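# Two robots swap sample racks through a service window

## Task

Robot r1 begins in the lab and r2 in the reception; the connecting door is locked, but the service window is open. Get the green rack, still holding every one of its tubes, standing on the reception table, and get the grey rack standing on the lab bench. Neither rack nor any tube may touch the floor, or the task fails. When finished, both robots must have released everything and backed away, and each must still be upright and not leaning, or the task fails. A rack that stays put only because a robot is still holding it does not count.

## Robot and tools

Robots: r1 and r2 are identical Hello Robot Stretch 3 units. Each has a two-wheel differential base (0.33 m long, 0.34 m wide, a passive omni wheel at the back), a lift carriage on a vertical mast, and a telescoping arm that reaches out to the robot's RIGHT side, ending in a wrist with yaw, pitch and roll and a two-finger gripper. The base cannot strafe, so to move the hand forward or back you drive the base. Turning in place pivots about the point between the drive wheels, 0.05 m behind the front edge; with the arm in and the wrist folded, the swept radius is 0.28 m, larger if the wrist is out.

Frames: each robot reports in its own base frame (origin on the floor between the drive wheels, x ahead, y to the left, z up). Odometry is that frame as it was at scene start; heading is positive leftward, range -3.142 to 3.142. Nothing in the state relates the two robots to each other; use images, lidar_m, wrist_depth_mm and head_depth_mm for that. hand_pose is the point where closed fingertips meet, in the base frame.

execute_actions: argument "actions" is a list holding one action (or empty, to just read state and pictures). The action is an object keyed "r1" and/or "r2"; each robot gets its own entry with optional "base", "joints", "contact_limits". "base" holds exactly one relative command: {"translate_m": d}, an offset in metres from where the base currently is, forward positive, -1 to 1; or {"rotate_rad": d}, an in-place turn in radians, counter-clockwise (left) positive, -3.2 to 3.2. "joints" holds absolute targets by name: lift_m 0 to 1.1 (arm height on mast), arm_m 0 to 0.52 (extension), wrist_yaw_rad -1.345 to 4.42 (0 along the arm, positive toward the front, 3.0 folded over the base), wrist_pitch_rad -1.57 to 0.451 (0 level, negative fingertips down), wrist_roll_rad -2.911 to 2.911, gripper_m -0.089 to 0.179 (larger is wider; real fingertip gap is 0.007 to 0.025 less, zero below 0.007), head_pan_rad -3.953 to 1.73 (0 forward, positive left, -1.57 along the arm), head_tilt_rad -1.53 to 0.419 (negative down). "contact_limits" only accepts arm_m: a motor_effort percent (1 to 100) at which the arm motion halts with contact_stop; lower is gentler but too low halts immediately. "cameras" picks images: r1_head_camera, r1_nav_camera, r1_wrist_camera, r2_head_camera, r2_nav_camera, r2_wrist_camera, or "all"; omitted or null gives all, [] gives none. Any bad key or out-of-range number rejects the whole call with no motion. All motions in an action start together; none runs past 15 s. A joint or robot left out may still be driving to an earlier target.

wait: {"seconds": 0 to 10}; commands nothing, returns state and images. zoom_image: {"camera", "region": [x0, y0, x1, y1]} in pixels of that camera's latest full image, at most 504 by 504. finished_scene: {"scene": n} closes the scene for good and reports success; call it only after everything has settled and robots are clear.

Result lines: base_status and joint_status tell how each commanded motion ended: "done" (for the base, wheels turned the full amount even if slipping), "off_target" (stopped short and may still push), "contact_stop", "time_out", "torque_fault" (target dropped; a joint that hit something goes slack until recommanded; a wrist servo in torque_fault is limp for 10 s). on_its_own describes uncommanded joints; "held at" is the held target, not the position. motor_effort is percent of max, sign toward higher values, peak of the last action in brackets; readings are biased and noisy. Wheel effort positive means pushing forward. lidar_m: 12 distances in metres from the base origin, sectors of 30 degrees starting straight ahead and going counter-clockwise (4th left, 7th behind, 10th right); plane 0.17 m up, so it sees table legs, not tops; "-" is nothing seen; own mast and low parts can block sectors 5, 6, 9, 10. wrist_depth_mm (45 to 1000) and head_depth_mm (280 to 4000, image sideways) are 7x7 grids of median depth. base_odometry counts wheel turns, so slip looks like travel; turned_by_wheels and turned_by_imu give rotation since last result; base_tilt gives forward/right lean in degrees, with a few degrees of fixed bias.

Speed: the base is fast (0.30 m/s, 1.9 rad/s) only with lift_m under 0.30, arm_m under 0.03 and wrist_yaw_rad over 2.54; otherwise 0.10 m/s and 0.63 rad/s.

Gripping: command gripper_m below the object's width to hold it; to let go, open at least 0.02 past where the fingers met it. Readings never confirm a grasp; check images. Over-squeezing triggers a force cut and objects may slip; send a new value to regrip.

Folding: fold or unfold the wrist (yaw to 3.0) only with lift_m 0.32 to 0.95, wrist_pitch_rad -0.4, roll near 0; once folded the lift may go down to 0.25. With yaw below -0.4 keep pitch at -0.5 or lower.

Avoid: robots pressing into each other (once bases touch, any further drive is a hard press that ends the run); arm pushes on rigid things with the hand above about 0.45 m, or a second push after a contact_stop, which can tip the robot; driving while the gripper grips, hooks or pushes something fixed; snagging furniture, especially when reversing. If tilt appears, undo the last move in small steps, free the gripper, and drop lift_m to about 0.2. Never let a rack or tube reach the floor; handing a rack through the window should keep it level and supported. Loose objects may occasionally get nudged. The two robots' travel for the same command can differ by up to 2.5 cm per metre.

Each tool is called after "Request:" as a command line: name --argument value for each argument, lists and objects as JSON in quotes; but a table of rows of numbers goes row by row, as --pt "numbers of a row", without its own name.

## Session

Request:
execute_actions --actions '[]'

Scene clock: 0.00 s.
r1.base_odometry: x=+0.000 y=+0.000 heading=+0.000 (m, m, rad; r1's odometry frame)
r1.turned_by_wheels: +0.000 (rad since the last result)
r1.turned_by_imu: +0.000 (rad since the last result)
r1.base_tilt: forward=-1.6 right=+1.0 (deg)
r1.lidar_m: 1.08 1.09 1.36 2.88 3.17 1.07 1.66 1.90 1.25 1.13 1.15 1.16
r1.head_depth_mm: 1106 1112 1117 1121 1131 1136 1149 / 1085 1092 1096 1107 1110 1116 1119 / 1059 1065 1072 1086 1087 1091 1100 / 1045 1044 1051 1059 1064 1070 1075 / 1025 1028 1034 1040 1044 1054 1060 / 1002 1009 1021 1017 1024 1033 1035 / 984 991 996 996 1003 1012 1017
r1.base_status: not commanded
r1.joint_positions: lift_m=+0.411 arm_m=+0.002 wrist_yaw_rad=+2.804 wrist_pitch_rad=-0.572 wrist_roll_rad=+0.010 gripper_m=+0.037 head_pan_rad=-0.006 head_tilt_rad=+0.006
r1.joint_status: not commanded
r1.motor_effort: left_wheel=-1 right_wheel=+0 lift_m=+36 arm_m=+0 wrist_yaw_rad=+1 wrist_pitch_rad=+3 wrist_roll_rad=+0 gripper_m=+0 head_pan_rad=+0 head_tilt_rad=+1 (%)
r1.hand_pose: x=+0.0457 y=+0.0444 z=+0.3911 quat_wxyz=(+0.311, +0.705, +0.082, +0.632) (m; r1's base frame)
r1.wrist_depth_mm: - - - - - - 933 / - - - - - - 958 / - 943 959 984 977 980 935 / 767 809 792 801 799 818 791 / 682 - 674 686 689 688 680 / 584 571 - 588 605 589 599 / 515 535 - 527 512 526 527
r2.base_odometry: x=+0.000 y=+0.000 heading=+0.000 (m, m, rad; r2's odometry frame)
r2.turned_by_wheels: +0.000 (rad since the last result)
r2.turned_by_imu: +0.000 (rad since the last result)
r2.base_tilt: forward=-1.2 right=-2.1 (deg)
r2.lidar_m: 1.32 1.28 1.37 1.04 1.02 1.09 1.54 3.48 0.96 2.06 3.29 1.77
r2.head_depth_mm: 1787 1798 1776 1763 1754 1746 1742 / 1675 1676 1663 1658 1646 1632 1630 / 1580 1571 1556 1542 1544 1531 1528 / 1466 1443 1440 1429 1424 1428 1412 / 1374 1361 1358 1347 1346 1342 1338 / 1299 1287 1286 1280 1277 1269 1259 / 1230 1222 1217 1214 1206 1199 1199
r2.base_status: not commanded
r2.joint_positions: lift_m=+0.574 arm_m=+0.003 wrist_yaw_rad=+2.972 wrist_pitch_rad=-0.402 wrist_roll_rad=+0.014 gripper_m=+0.037 head_pan_rad=+0.009 head_tilt_rad=+0.005
r2.joint_status: not commanded
r2.motor_effort: left_wheel=+0 right_wheel=+1 lift_m=+27 arm_m=+0 wrist_yaw_rad=+0 wrist_pitch_rad=+8 wrist_roll_rad=+0 gripper_m=+0 head_pan_rad=+0 head_tilt_rad=+1 (%)
r2.hand_pose: x=+0.0169 y=+0.0753 z=+0.5903 quat_wxyz=(+0.200, +0.707, +0.081, +0.674) (m; r2's base frame)
r2.wrist_depth_mm: 804 - - - - - - / 836 - - - - - - / 918 - - - - - - / 951 - - - - - - / 988 - - - - 990 969 / 955 903 - 827 835 827 835 / 803 768 - 762 748 749 724
pictures: r1_head_camera (sideways: a quarter turn clockwise sets it upright), r1_nav_camera (sideways: a quarter turn counterclockwise sets it upright), r1_wrist_camera, r2_head_camera (sideways: a quarter turn clockwise sets it upright), r2_nav_camera (sideways: a quarter turn counterclockwise sets it upright), r2_wrist_camera
Images, in order (width x height): r1_head_camera 896x504, r1_nav_camera 672x504, r1_wrist_camera 644x364, r2_head_camera 896x504, r2_nav_camera 672x504, r2_wrist_camera 644x364.

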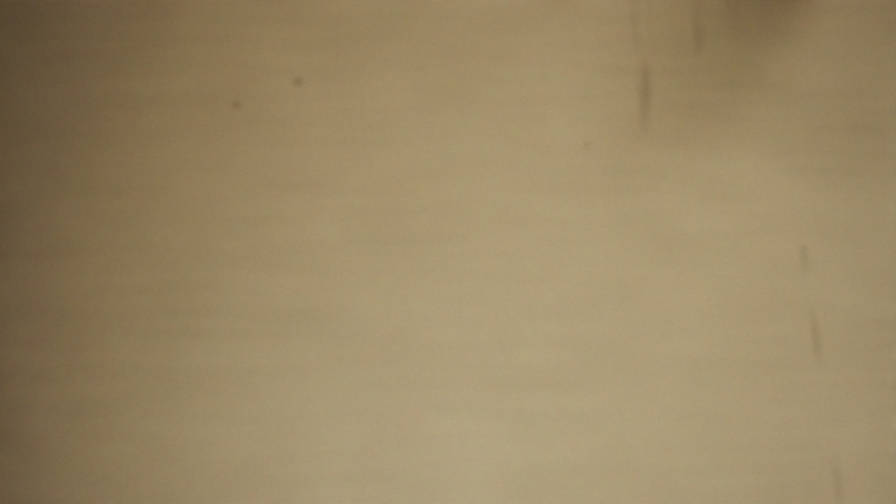

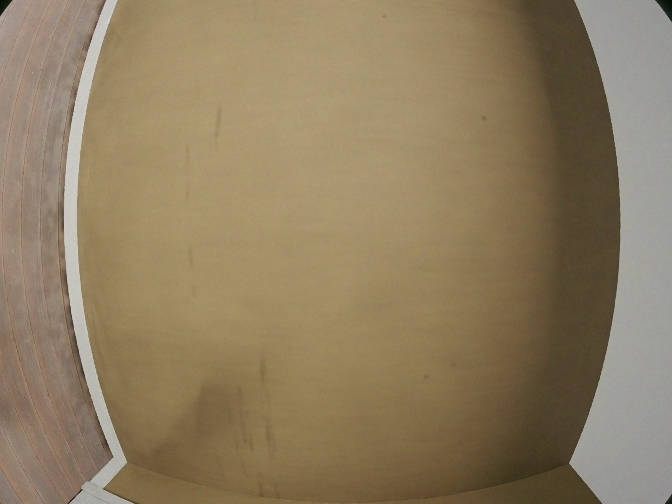

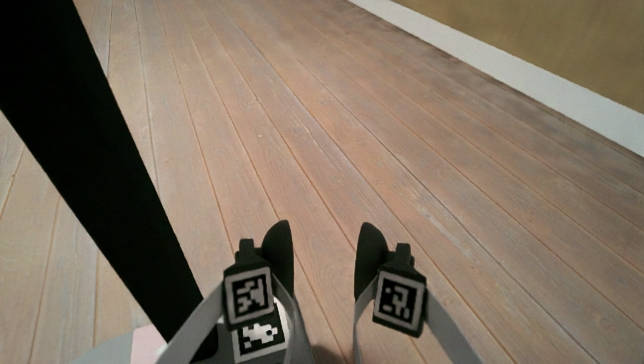

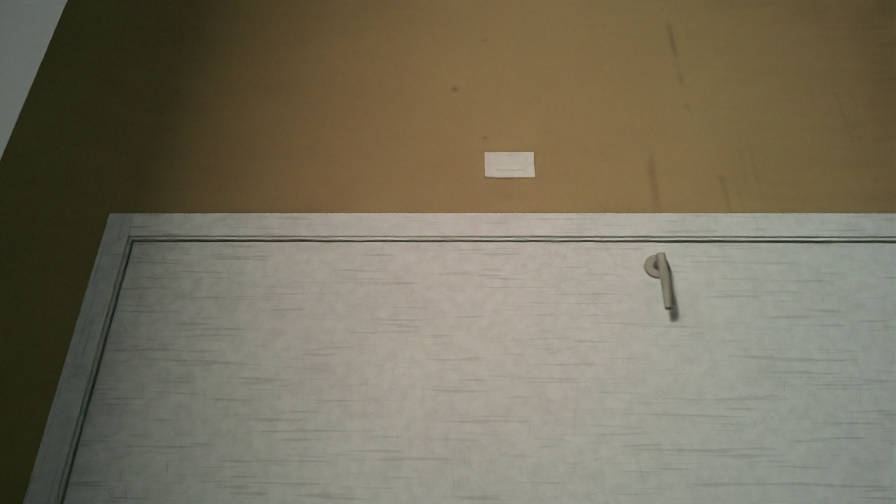

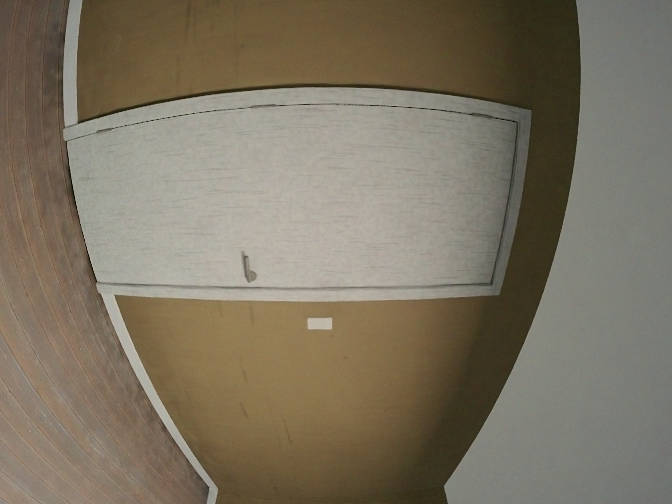

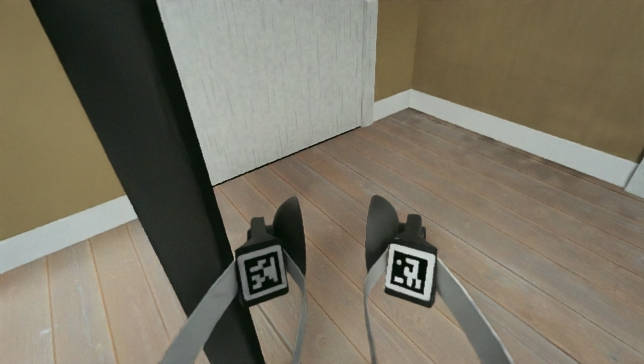

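Let me look around with the heads.

Request:
execute_actions --actions '[{"r1": {"joints": {"head_pan_rad": -1.57, "head_tilt_rad": -0.4}}, "r2": {"joints": {"head_pan_rad": -1.57, "head_tilt_rad": -0.4}}}]' --cameras '["r1_nav_camera", "r2_nav_camera", "r1_head_camera", "r2_head_camera"]'

Request:
execute_actions --actions '[{"r1": {"joints": {"head_pan_rad": -3.14, "head_tilt_rad": -0.4}}, "r2": {"joints": {"head_pan_rad": -3.14, "head_tilt_rad": -0.4}}}]' --cameras '["r1_nav_camera", "r2_nav_camera", "r1_head_camera", "r2_head_camera"]'

Request:
execute_actions --actions '[{"r1": {"joints": {"head_pan_rad": 1.57, "head_tilt_rad": -0.4}}, "r2": {"joints": {"head_pan_rad": 1.57, "head_tilt_rad": -0.4}}}]' --cameras '["r1_nav_camera", "r2_nav_camera", "r1_head_camera", "r2_head_camera"]'

Scene clock: 10.70 s.
r1.base_odometry: x=+0.000 y=+0.000 heading=+0.000 (m, m, rad; r1's odometry frame)
r1.turned_by_wheels: +0.000 (rad since the last result)
r1.turned_by_imu: +0.000 (rad since the last result)
r1.base_tilt: forward=-1.7 right=+1.1 (deg)
r1.lidar_m: 1.08 1.09 1.37 2.88 3.16 1.07 1.66 1.89 1.26 1.13 1.15 1.17
r1.head_depth_mm: 1035 1123 1219 1338 1484 1633 1398 / 1026 1099 1199 1307 1438 1572 1404 / 1006 1087 1177 1289 1415 1562 1391 / 991 1064 1153 1263 1381 1530 1396 / 957 1026 1114 1219 1326 1456 1397 / 944 1015 1092 1185 1305 1437 1396 / 929 1000 1075 1169 1285 1408 1389
r1.base_status: not commanded
r1.joint_positions: lift_m=+0.411 arm_m=+0.002 wrist_yaw_rad=+2.804 wrist_pitch_rad=-0.572 wrist_roll_rad=+0.010 gripper_m=+0.037 head_pan_rad=-1.563 head_tilt_rad=-0.395
r1.joint_status: all done
r1.motor_effort: left_wheel=-1(1) right_wheel=+0(0) lift_m=+36(36) arm_m=+0(0) wrist_yaw_rad=+1(0) wrist_pitch_rad=+3(3) wrist_roll_rad=+0(0) gripper_m=+0(0) head_pan_rad=-3(37) head_tilt_rad=-1(20) (%)
r1.hand_pose: x=+0.0457 y=+0.0444 z=+0.3911 quat_wxyz=(+0.311, +0.705, +0.082, +0.632) (m; r1's base frame)
r1.wrist_depth_mm: - - - - - - 927 / - - - - - - 952 / - 957 959 969 977 972 955 / 776 810 801 797 803 810 828 / 677 - 673 678 681 688 682 / 588 577 - 594 604 597 605 / 517 532 - 524 514 527 531
r2.base_odometry: x=+0.000 y=+0.000 heading=+0.000 (m, m, rad; r2's odometry frame)
r2.turned_by_wheels: +0.000 (rad since the last result)
r2.turned_by_imu: -0.001 (rad since the last result)
r2.base_tilt: forward=-1.2 right=-2.1 (deg)
r2.lidar_m: 1.32 1.28 1.37 1.04 1.02 1.09 1.54 3.47 0.96 2.06 3.28 1.77
r2.head_depth_mm: 3907 - - 1516 1062 1137 1344 / 3684 3916 - 1504 2132 1835 1455 / 3469 3731 3975 1498 2408 1837 1464 / 3252 3522 3655 1898 2434 1820 1456 / 3119 3345 3471 2982 2419 1820 1459 / 2969 3140 3344 3448 2414 1824 1449 / 2861 3025 3186 3344 2398 1810 1445
r2.base_status: not commanded
r2.joint_positions: lift_m=+0.574 arm_m=+0.003 wrist_yaw_rad=+2.972 wrist_pitch_rad=-0.402 wrist_roll_rad=+0.014 gripper_m=+0.037 head_pan_rad=-1.563 head_tilt_rad=-0.395
r2.joint_status: all done
r2.motor_effort: left_wheel=+0(0) right_wheel=+0(1) lift_m=+27(27) arm_m=-1(1) wrist_yaw_rad=+0(1) wrist_pitch_rad=+8(8) wrist_roll_rad=+0(0) gripper_m=+0(0) head_pan_rad=-2(29) head_tilt_rad=-2(19) (%)
r2.hand_pose: x=+0.0169 y=+0.0753 z=+0.5903 quat_wxyz=(+0.200, +0.707, +0.081, +0.674) (m; r2's base frame)
r2.wrist_depth_mm: 795 - - - - - - / 825 - - - - - - / 886 - - - - - - / 949 - - - - - - / 972 - - - - - 985 / 935 923 - 851 824 862 833 / 803 801 - 768 751 748 726
pictures: r1_head_camera (sideways: a quarter turn clockwise sets it upright), r1_nav_camera (sideways: a quarter turn counterclockwise sets it upright), r2_head_camera (sideways: a quarter turn clockwise sets it upright), r2_nav_camera (sideways: a quarter turn counterclockwise sets it upright)
camera_calibration (this result's frames):
r1_head_camera: T_world_to_cam=[[-0.000922746, 0.389635, -0.920969, 1.22099], [0.998728, -0.0460716, -0.0204922, 0.0262722], [-0.050415, -0.919816, -0.389097, 0.463082], [0, 0, 0, 1]] pos_world=[-0.00176581, -0.0485807, 1.30522]
r1_nav_camera: T_world_to_cam=[[-0.0190774, -0.415138, 0.909559, -1.14956], [-0.999091, -0.0267816, -0.0331788, 0.0972281], [0.0381332, -0.909364, -0.414249, 0.495198], [0, 0, 0, 1]] pos_world=[0.0563257, -0.024305, 1.25395]
r2_head_camera: T_world_to_cam=[[-0.0242427, 0.341739, -0.939482, 1.23642], [0.999179, -0.0222442, -0.0338746, 0.0355427], [-0.0324743, -0.939531, -0.340919, 0.402518], [0, 0, 0, 1]] pos_world=[0.00753227, -0.0435652, 1.30003]
r2_nav_camera: T_world_to_cam=[[-0.0199126, -0.350122, 0.936492, -1.17682], [-0.999311, -0.0223792, -0.0296151, 0.0878431], [0.0313269, -0.936437, -0.349435, 0.412141], [0, 0, 0, 1]] pos_world=[0.0514379, -0.0241207, 1.2487]
Images, in order (width x height): r1_head_camera 896x504, r1_nav_camera 672x504, r2_head_camera 896x504, r2_nav_camera 672x504.

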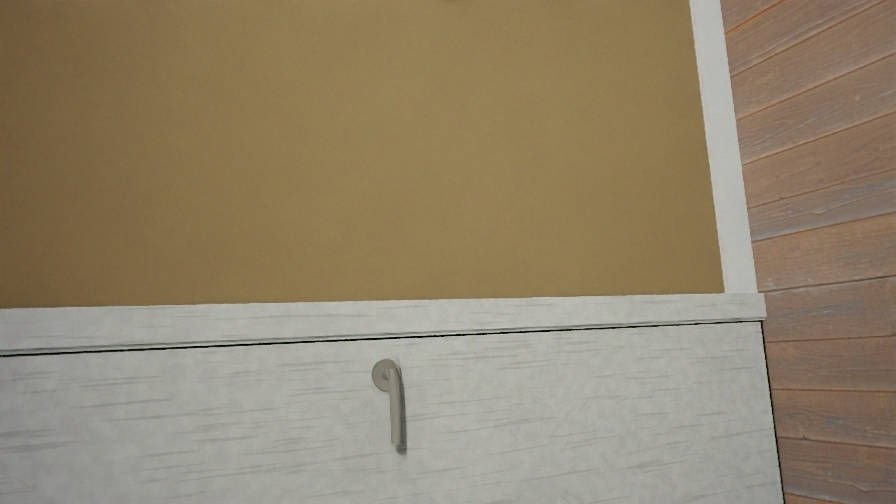

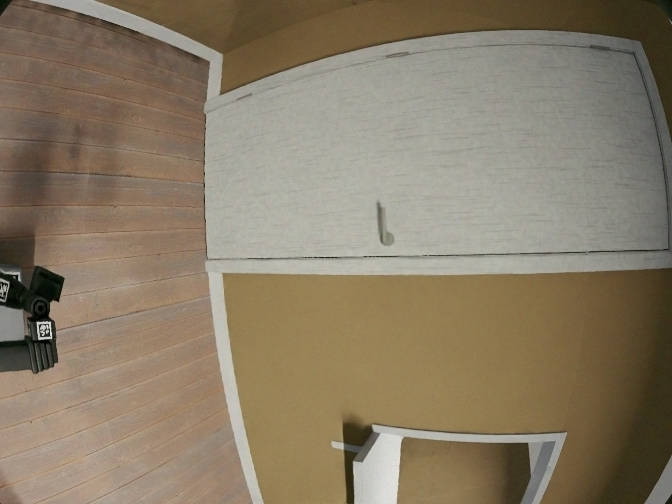

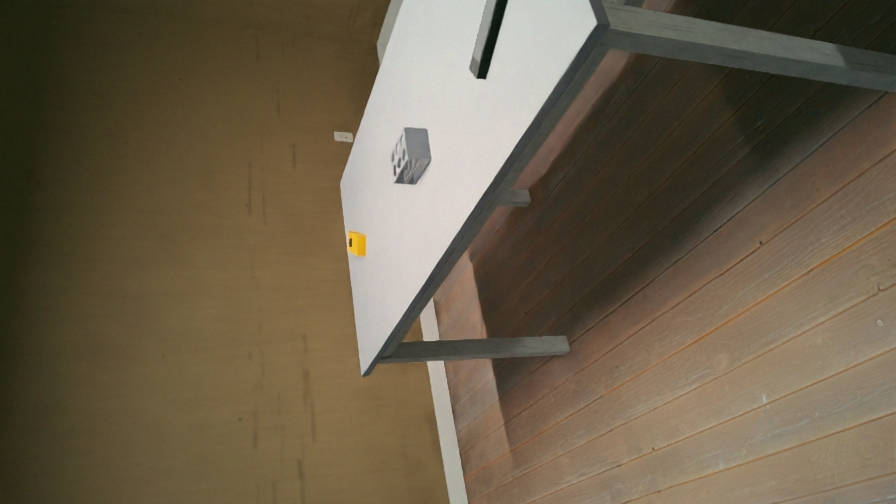

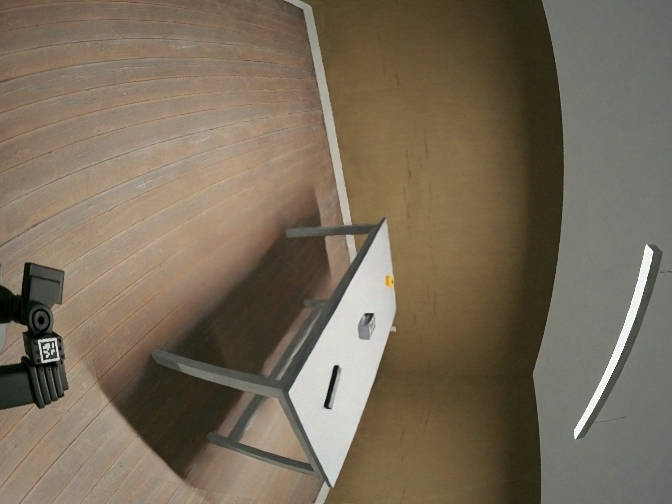

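Scene clock: 12.03 s.
r1.base_odometry: x=+0.000 y=+0.000 heading=+0.000 (m, m, rad; r1's odometry frame)
r1.turned_by_wheels: +0.000 (rad since the last result)
r1.turned_by_imu: +0.000 (rad since the last result)
r1.base_tilt: forward=-1.6 right=+1.0 (deg)
r1.lidar_m: 1.07 1.09 1.36 2.87 3.17 1.07 1.66 1.89 1.25 1.13 1.15 1.16
r1.head_depth_mm: 3483 3731 3952 1313 2057 1728 1405 / 3436 3660 3945 1427 2078 1566 1405 / 3330 3545 3880 2885 2063 1726 1398 / 3257 3562 3809 3194 2235 1717 1401 / 3253 3509 3790 3206 2240 1720 1400 / 3242 3499 3704 3175 2229 1714 1390 / 3161 3404 3676 3195 2213 1717 1397
r1.base_status: not commanded
r1.joint_positions: lift_m=+0.411 arm_m=+0.002 wrist_yaw_rad=+2.804 wrist_pitch_rad=-0.572 wrist_roll_rad=+0.010 gripper_m=+0.037 head_pan_rad=-3.133 head_tilt_rad=-0.395
r1.joint_status: all done
r1.motor_effort: left_wheel=-1(1) right_wheel=+0(0) lift_m=+36(35) arm_m=+0(0) wrist_yaw_rad=+1(0) wrist_pitch_rad=+3(3) wrist_roll_rad=+0(0) gripper_m=+0(0) head_pan_rad=-3(35) head_tilt_rad=-2(1) (%)
r1.hand_pose: x=+0.0457 y=+0.0444 z=+0.3911 quat_wxyz=(+0.311, +0.705, +0.082, +0.632) (m; r1's base frame)
r1.wrist_depth_mm: - - - - - - 904 / - - - - - - 947 / - 960 951 971 977 992 955 / 765 797 798 804 801 801 807 / 667 - 666 675 684 679 686 / 581 569 - 590 597 599 590 / 516 535 - 526 513 525 529
r2.base_odometry: x=+0.000 y=+0.000 heading=+0.000 (m, m, rad; r2's odometry frame)
r2.turned_by_wheels: +0.000 (rad since the last result)
r2.turned_by_imu: +0.000 (rad since the last result)
r2.base_tilt: forward=-1.2 right=-2.0 (deg)
r2.lidar_m: 1.32 1.28 1.37 1.04 1.01 1.09 1.54 3.47 0.96 2.06 3.28 1.78
r2.head_depth_mm: - - - 1263 1449 1515 1459 / 3921 - - 1486 1682 1711 1464 / 1596 1707 1787 1854 1979 1823 1462 / 1869 1975 2097 2265 2314 1818 1453 / 2258 2419 2629 2851 2410 1822 1451 / 2853 3168 3420 3394 2418 1817 1454 / 3025 3190 3387 3447 2408 1814 1447
r2.base_status: not commanded
r2.joint_positions: lift_m=+0.574 arm_m=+0.003 wrist_yaw_rad=+2.972 wrist_pitch_rad=-0.402 wrist_roll_rad=+0.014 gripper_m=+0.037 head_pan_rad=-3.133 head_tilt_rad=-0.395
r2.joint_status: all done
r2.motor_effort: left_wheel=+0(0) right_wheel=+1(1) lift_m=+28(28) arm_m=+0(0) wrist_yaw_rad=-1(1) wrist_pitch_rad=+8(8) wrist_roll_rad=+0(0) gripper_m=+0(0) head_pan_rad=-2(30) head_tilt_rad=-2(3) (%)
r2.hand_pose: x=+0.0169 y=+0.0753 z=+0.5903 quat_wxyz=(+0.200, +0.707, +0.081, +0.674) (m; r2's base frame)
r2.wrist_depth_mm: 792 - - - - - - / 870 - - - - - - / 913 - - - - - - / 965 - - - - - - / - - - - - - - / 947 922 - 869 800 858 848 / 787 806 - 750 759 730 722
pictures: r1_head_camera (sideways: a quarter turn clockwise sets it upright), r1_nav_camera (sideways: a quarter turn counterclockwise sets it upright), r2_head_camera (sideways: a quarter turn clockwise sets it upright), r2_nav_camera (sideways: a quarter turn counterclockwise sets it upright)
camera_calibration (this result's frames):
r1_head_camera: T_world_to_cam=[[0.389821, 0.00123581, -0.92089, 1.2185], [-0.0452692, -0.998764, -0.0205032, 0.0326549], [-0.919777, 0.0496806, -0.389284, 0.468627], [0, 0, 0, 1]] pos_world=[-0.0424877, 0.007827, 1.30521]
r1_nav_camera: T_world_to_cam=[[-0.415337, 0.018744, 0.909474, -1.14703], [-0.0275734, 0.999069, -0.0331826, 0.0913068], [-0.90925, -0.0388593, -0.414433, 0.501216], [0, 0, 0, 1]] pos_world=[-0.0181551, -0.050245, 1.25394]
r2_head_camera: T_world_to_cam=[[0.341904, 0.0245184, -0.939415, 1.2341], [-0.0214363, -0.999196, -0.0338805, 0.0417762], [-0.93949, 0.0317214, -0.341103, 0.40829], [0, 0, 0, 1]] pos_world=[-0.0374636, -0.00146718, 1.30002]
r2_nav_camera: T_world_to_cam=[[-0.350321, 0.0196302, 0.936424, -1.17472], [-0.0231748, 0.999293, -0.0296179, 0.0818923], [-0.936343, -0.0320772, -0.349619, 0.418283], [0, 0, 0, 1]] pos_world=[-0.0179739, -0.0453571, 1.2487]
Images, in order (width x height): r1_head_camera 896x504, r1_nav_camera 672x504, r2_head_camera 896x504, r2_nav_camera 672x504.

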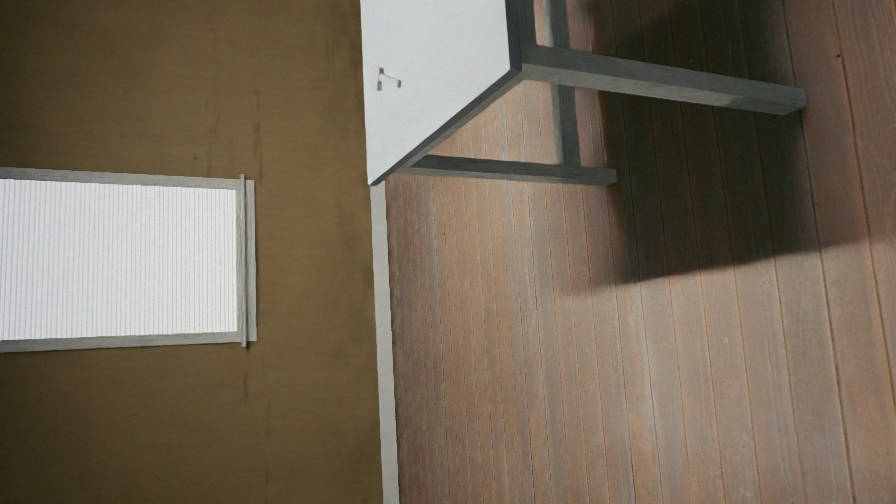

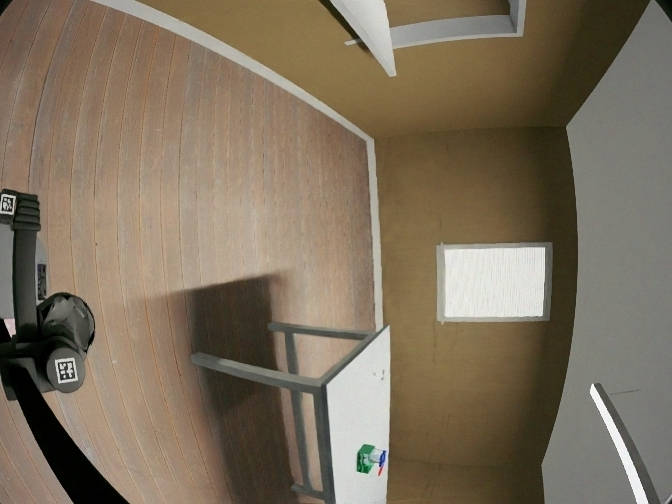

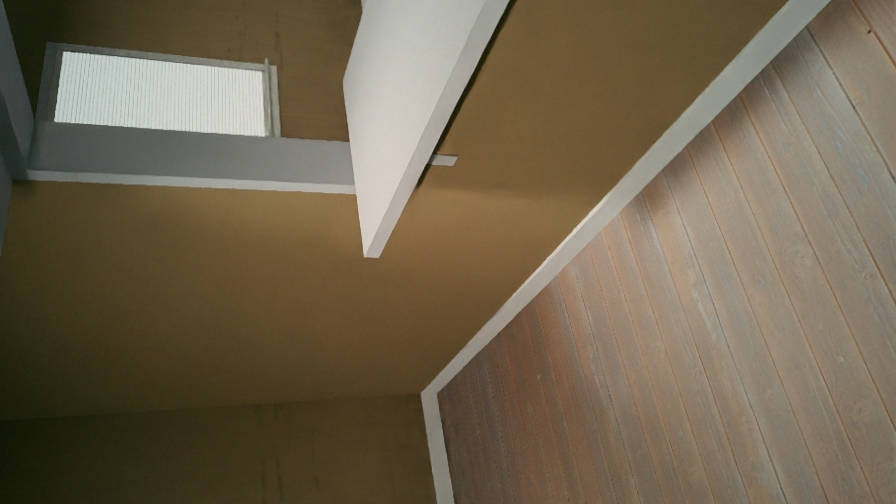

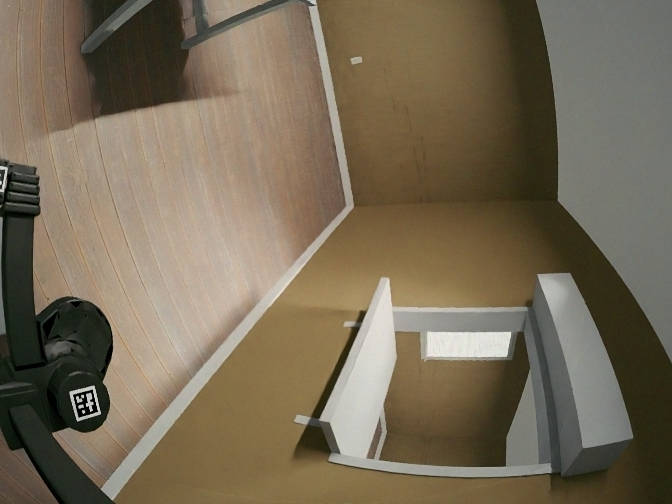

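Scene clock: 14.67 s.
r1.base_odometry: x=+0.000 y=+0.000 heading=+0.000 (m, m, rad; r1's odometry frame)
r1.turned_by_wheels: +0.000 (rad since the last result)
r1.turned_by_imu: +0.000 (rad since the last result)
r1.base_tilt: forward=-1.6 right=+1.1 (deg)
r1.lidar_m: 1.07 1.09 1.36 2.88 3.18 1.07 1.67 1.89 1.25 1.13 1.15 1.17
r1.head_depth_mm: 2047 2131 2179 2263 2163 1717 1404 / 2597 2674 2784 2838 2229 1731 1395 / 2862 3099 3312 3220 2238 1714 1394 / 2847 3058 3293 3181 2244 1729 1396 / 2749 2992 3207 3216 2237 1721 1394 / 2763 2922 3183 3157 2228 1720 1396 / 2675 2896 3160 3187 2217 1713 1387
r1.base_status: not commanded
r1.joint_positions: lift_m=+0.411 arm_m=+0.002 wrist_yaw_rad=+2.804 wrist_pitch_rad=-0.572 wrist_roll_rad=+0.010 gripper_m=+0.037 head_pan_rad=+1.563 head_tilt_rad=-0.395
r1.joint_status: all done
r1.motor_effort: left_wheel=-1(1) right_wheel=+0(0) lift_m=+36(36) arm_m=+0(1) wrist_yaw_rad=+0(1) wrist_pitch_rad=+3(3) wrist_roll_rad=+0(0) gripper_m=+1(0) head_pan_rad=+3(36) head_tilt_rad=-1(2) (%)
r1.hand_pose: x=+0.0457 y=+0.0444 z=+0.3911 quat_wxyz=(+0.311, +0.705, +0.082, +0.632) (m; r1's base frame)
r1.wrist_depth_mm: - - - - - - 917 / - - - - - - 958 / - 976 956 969 980 980 939 / 781 810 802 794 803 794 808 / 669 - 682 679 692 682 685 / 582 562 - 590 604 597 588 / 513 523 - 516 511 526 521
r2.base_odometry: x=+0.000 y=+0.000 heading=+0.000 (m, m, rad; r2's odometry frame)
r2.turned_by_wheels: +0.000 (rad since the last result)
r2.turned_by_imu: -0.001 (rad since the last result)
r2.base_tilt: forward=-1.3 right=-2.0 (deg)
r2.lidar_m: 1.32 1.27 1.37 1.04 1.01 1.08 1.54 3.48 0.96 2.06 3.29 1.77
r2.head_depth_mm: 1184 1309 1421 1554 1717 1772 1457 / 1117 1201 1287 1403 1550 1687 1465 / 1045 1126 1209 1317 1429 1567 1452 / 992 1059 1134 1225 1323 1444 1455 / 941 1002 1068 1145 1231 1338 1413 / 893 949 1008 1077 1157 1248 1333 / 851 903 956 1016 1080 1167 1266
r2.base_status: not commanded
r2.joint_positions: lift_m=+0.574 arm_m=+0.003 wrist_yaw_rad=+2.972 wrist_pitch_rad=-0.402 wrist_roll_rad=+0.014 gripper_m=+0.037 head_pan_rad=+1.563 head_tilt_rad=-0.395
r2.joint_status: all done
r2.motor_effort: left_wheel=+0(0) right_wheel=+1(1) lift_m=+27(28) arm_m=+0(1) wrist_yaw_rad=-1(0) wrist_pitch_rad=+8(8) wrist_roll_rad=+0(0) gripper_m=+0(0) head_pan_rad=+2(29) head_tilt_rad=-2(1) (%)
r2.hand_pose: x=+0.0169 y=+0.0753 z=+0.5903 quat_wxyz=(+0.200, +0.707, +0.081, +0.674) (m; r2's base frame)
r2.wrist_depth_mm: 780 - - - - - - / 833 - - - - - - / 922 - - - - - - / 950 - - - - - - / - - - - - - 981 / 936 928 - 877 837 869 831 / 787 770 - 754 775 735 703
pictures: r1_head_camera (sideways: a quarter turn clockwise sets it upright), r1_nav_camera (sideways: a quarter turn counterclockwise sets it upright), r2_head_camera (sideways: a quarter turn clockwise sets it upright), r2_nav_camera (sideways: a quarter turn counterclockwise sets it upright)
camera_calibration (this result's frames):
r1_head_camera: T_world_to_cam=[[-0.00533634, -0.389787, -0.92089, 1.22091], [-0.997859, 0.0621009, -0.0205032, 0.0384657], [0.06518, 0.918809, -0.389284, 0.462619], [0, 0, 0, 1]] pos_world=[0.014745, 0.0484488, 1.30521]
r1_nav_camera: T_world_to_cam=[[0.0257435, 0.414962, 0.909474, -1.14972], [0.999392, 0.0107262, -0.0331826, 0.0850423], [-0.0235247, 0.909775, -0.414434, 0.495813], [0, 0, 0, 1]] pos_world=[-0.0437289, 0.0250988, 1.25394]
r2_head_camera: T_world_to_cam=[[0.0187519, -0.342268, -0.939415, 1.23607], [-0.998693, 0.0382754, -0.0338805, 0.0477374], [0.0475527, 0.938822, -0.341103, 0.402269], [0, 0, 0, 1]] pos_world=[0.00536734, 0.0435822, 1.30002]
r2_nav_camera: T_world_to_cam=[[0.0255323, 0.34994, 0.936424, -1.17701], [0.999541, 0.00632775, -0.0296179, 0.0756537], [-0.01629, 0.936751, -0.349618, 0.41267], [0, 0, 0, 1]] pos_world=[-0.0388449, 0.0248351, 1.2487]
Images, in order (width x height): r1_head_camera 896x504, r1_nav_camera 672x504, r2_head_camera 896x504, r2_nav_camera 672x504.

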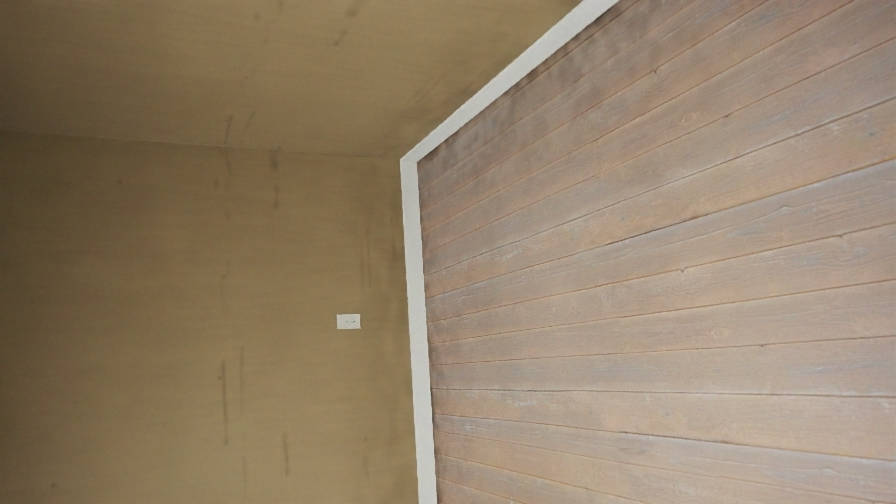

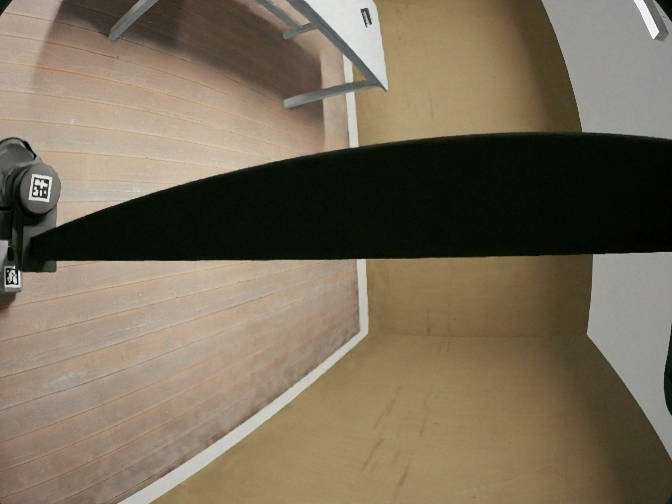

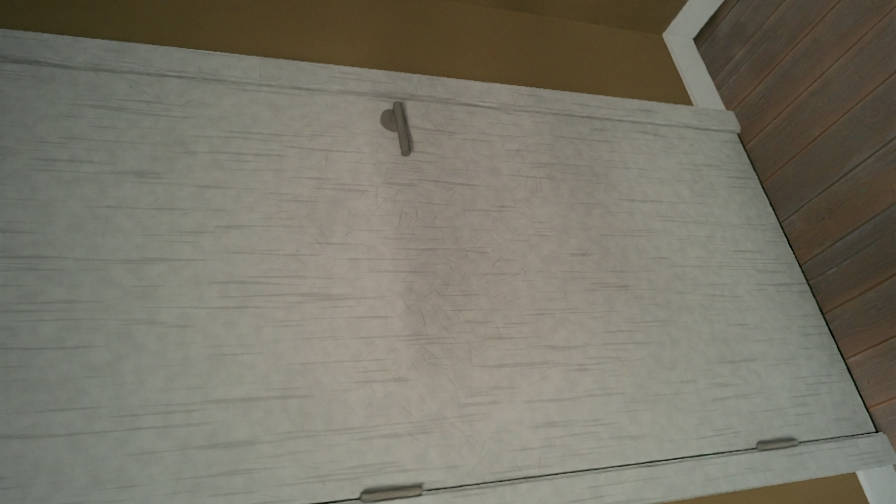

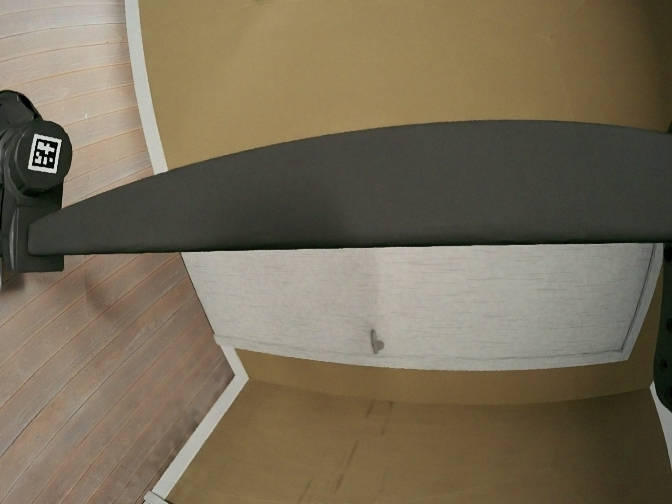

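Request:
execute_actions --actions '[{"r1": {"joints": {"head_pan_rad": -3.75, "head_tilt_rad": -0.35}}, "r2": {"joints": {"head_pan_rad": -1.75, "head_tilt_rad": -0.35}}}]' --cameras '["r1_head_camera", "r2_head_camera"]'

Scene clock: 137.57 s.
r1.base_odometry: x=+0.000 y=+0.000 heading=+0.000 (m, m, rad; r1's odometry frame)
r1.turned_by_wheels: +0.000 (rad since the last result)
r1.turned_by_imu: -0.001 (rad since the last result)
r1.base_tilt: forward=-1.6 right=+1.2 (deg)
r1.lidar_m: 1.07 1.08 1.37 2.87 3.16 1.07 1.66 1.89 1.25 1.13 1.15 1.17
r1.head_depth_mm: 3092 3255 3483 2572 2315 - - / 3380 3601 3653 3095 2366 1788 1443 / 3695 3889 - 1791 2362 1785 1447 / - - - 1631 2362 1790 1426 / - - - 1430 2248 1775 1438 / 3868 - - 1425 2076 1667 1395 / 3616 3668 3920 1418 1980 1787 1431
r1.base_status: not commanded
r1.joint_positions: lift_m=+0.411 arm_m=+0.002 wrist_yaw_rad=+2.804 wrist_pitch_rad=-0.572 wrist_roll_rad=+0.010 gripper_m=+0.037 head_pan_rad=-3.743 head_tilt_rad=-0.359
r1.joint_status: all done
r1.motor_effort: left_wheel=-1(1) right_wheel=+0(0) lift_m=+36(36) arm_m=-1(1) wrist_yaw_rad=+1(0) wrist_pitch_rad=+3(3) wrist_roll_rad=+0(0) gripper_m=+1(1) head_pan_rad=-3(37) head_tilt_rad=+4(8) (%)
r1.hand_pose: x=+0.0457 y=+0.0444 z=+0.3911 quat_wxyz=(+0.311, +0.705, +0.082, +0.632) (m; r1's base frame)
r1.wrist_depth_mm: - - - - - - 928 / - - - - - - 961 / - 968 969 954 - 980 954 / 765 812 791 790 797 830 810 / 674 - 675 672 693 692 690 / 591 560 - 589 603 599 594 / 520 529 - 524 511 522 530
r2.base_odometry: x=+0.000 y=+0.000 heading=+0.000 (m, m, rad; r2's odometry frame)
r2.turned_by_wheels: +0.000 (rad since the last result)
r2.turned_by_imu: -0.001 (rad since the last result)
r2.base_tilt: forward=-1.3 right=-2.1 (deg)
r2.lidar_m: 1.32 1.28 1.37 1.04 1.02 1.09 1.55 3.47 0.96 2.05 3.30 1.77
r2.head_depth_mm: 3623 3777 3892 1676 1297 1841 1512 / 3968 - - 1666 1129 1833 1460 / - - - 1670 1189 1834 1417 / 3748 - - 1637 2237 1906 1507 / 3457 3669 3884 1648 2564 1889 1498 / 3208 3438 3605 1940 2558 1898 1496 / 3036 3148 3322 2209 2367 1886 1497
r2.base_status: not commanded
r2.joint_positions: lift_m=+0.574 arm_m=+0.003 wrist_yaw_rad=+2.972 wrist_pitch_rad=-0.402 wrist_roll_rad=+0.014 gripper_m=+0.037 head_pan_rad=-1.743 head_tilt_rad=-0.359
r2.joint_status: all done
r2.motor_effort: left_wheel=+0(0) right_wheel=+0(1) lift_m=+28(27) arm_m=+0(1) wrist_yaw_rad=+0(1) wrist_pitch_rad=+8(8) wrist_roll_rad=+0(0) gripper_m=+0(0) head_pan_rad=-2(31) head_tilt_rad=+3(8) (%)
r2.hand_pose: x=+0.0169 y=+0.0753 z=+0.5903 quat_wxyz=(+0.200, +0.707, +0.081, +0.674) (m; r2's base frame)
r2.wrist_depth_mm: 789 - - - - - - / 838 - - - - - - / 915 - - - - - - / 957 - - - - - - / 990 - - - - - 988 / 911 887 - 886 830 877 867 / 809 766 - 764 743 728 736
pictures: r1_head_camera (sideways: a quarter turn clockwise sets it upright), r2_head_camera (sideways: a quarter turn clockwise sets it upright)
camera_calibration (this result's frames):
r1_head_camera: T_world_to_cam=[[0.292948, -0.203593, -0.934201, 1.23647], [-0.609836, -0.79231, -0.0185622, 0.0335726], [-0.736398, 0.575147, -0.356264, 0.424538], [0, 0, 0, 1]] pos_world=[-0.0291174, 0.0341648, 1.30698]
r2_head_camera: T_world_to_cam=[[0.0316002, 0.307541, -0.95101, 1.25113], [0.978848, -0.201946, -0.0327807, 0.0342441], [-0.202134, -0.929858, -0.307417, 0.359952], [0, 0, 0, 1]] pos_world=[-0.000297423, -0.0431549, 1.30162]
Images, in order (width x height): r1_head_camera 896x504, r2_head_camera 896x504.

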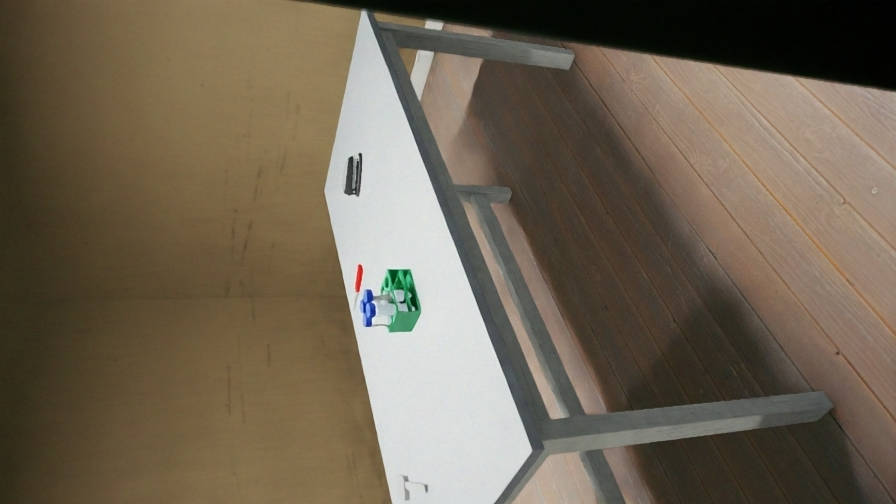

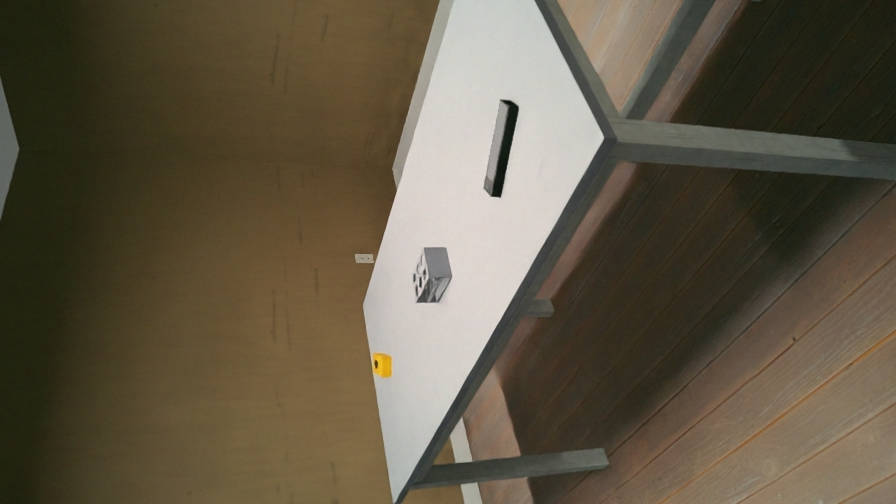

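Request:
zoom_image --camera "r1_head_camera" --region '[330, 240, 450, 360]'

Request:
zoom_image --camera "r2_head_camera" --region '[380, 220, 490, 330]'

Region (330, 240, 450, 360) of r1_head_camera's 896x504 image, scaled by 4.200, with more detail than that image has.

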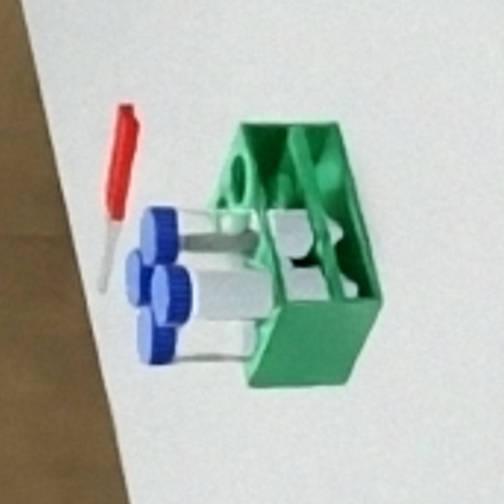

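Region (380, 220, 490, 330) of r2_head_camera's 896x504 image, scaled by 4.582, with more detail than that image has.

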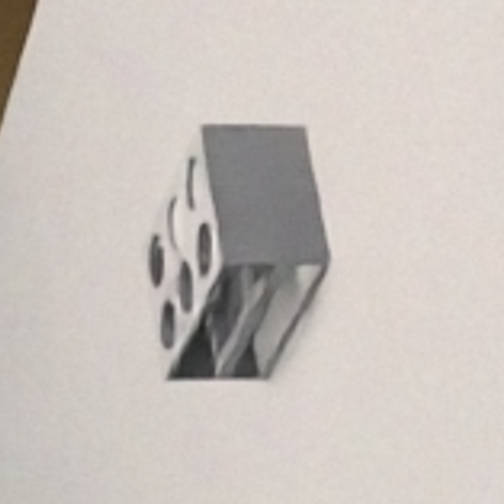

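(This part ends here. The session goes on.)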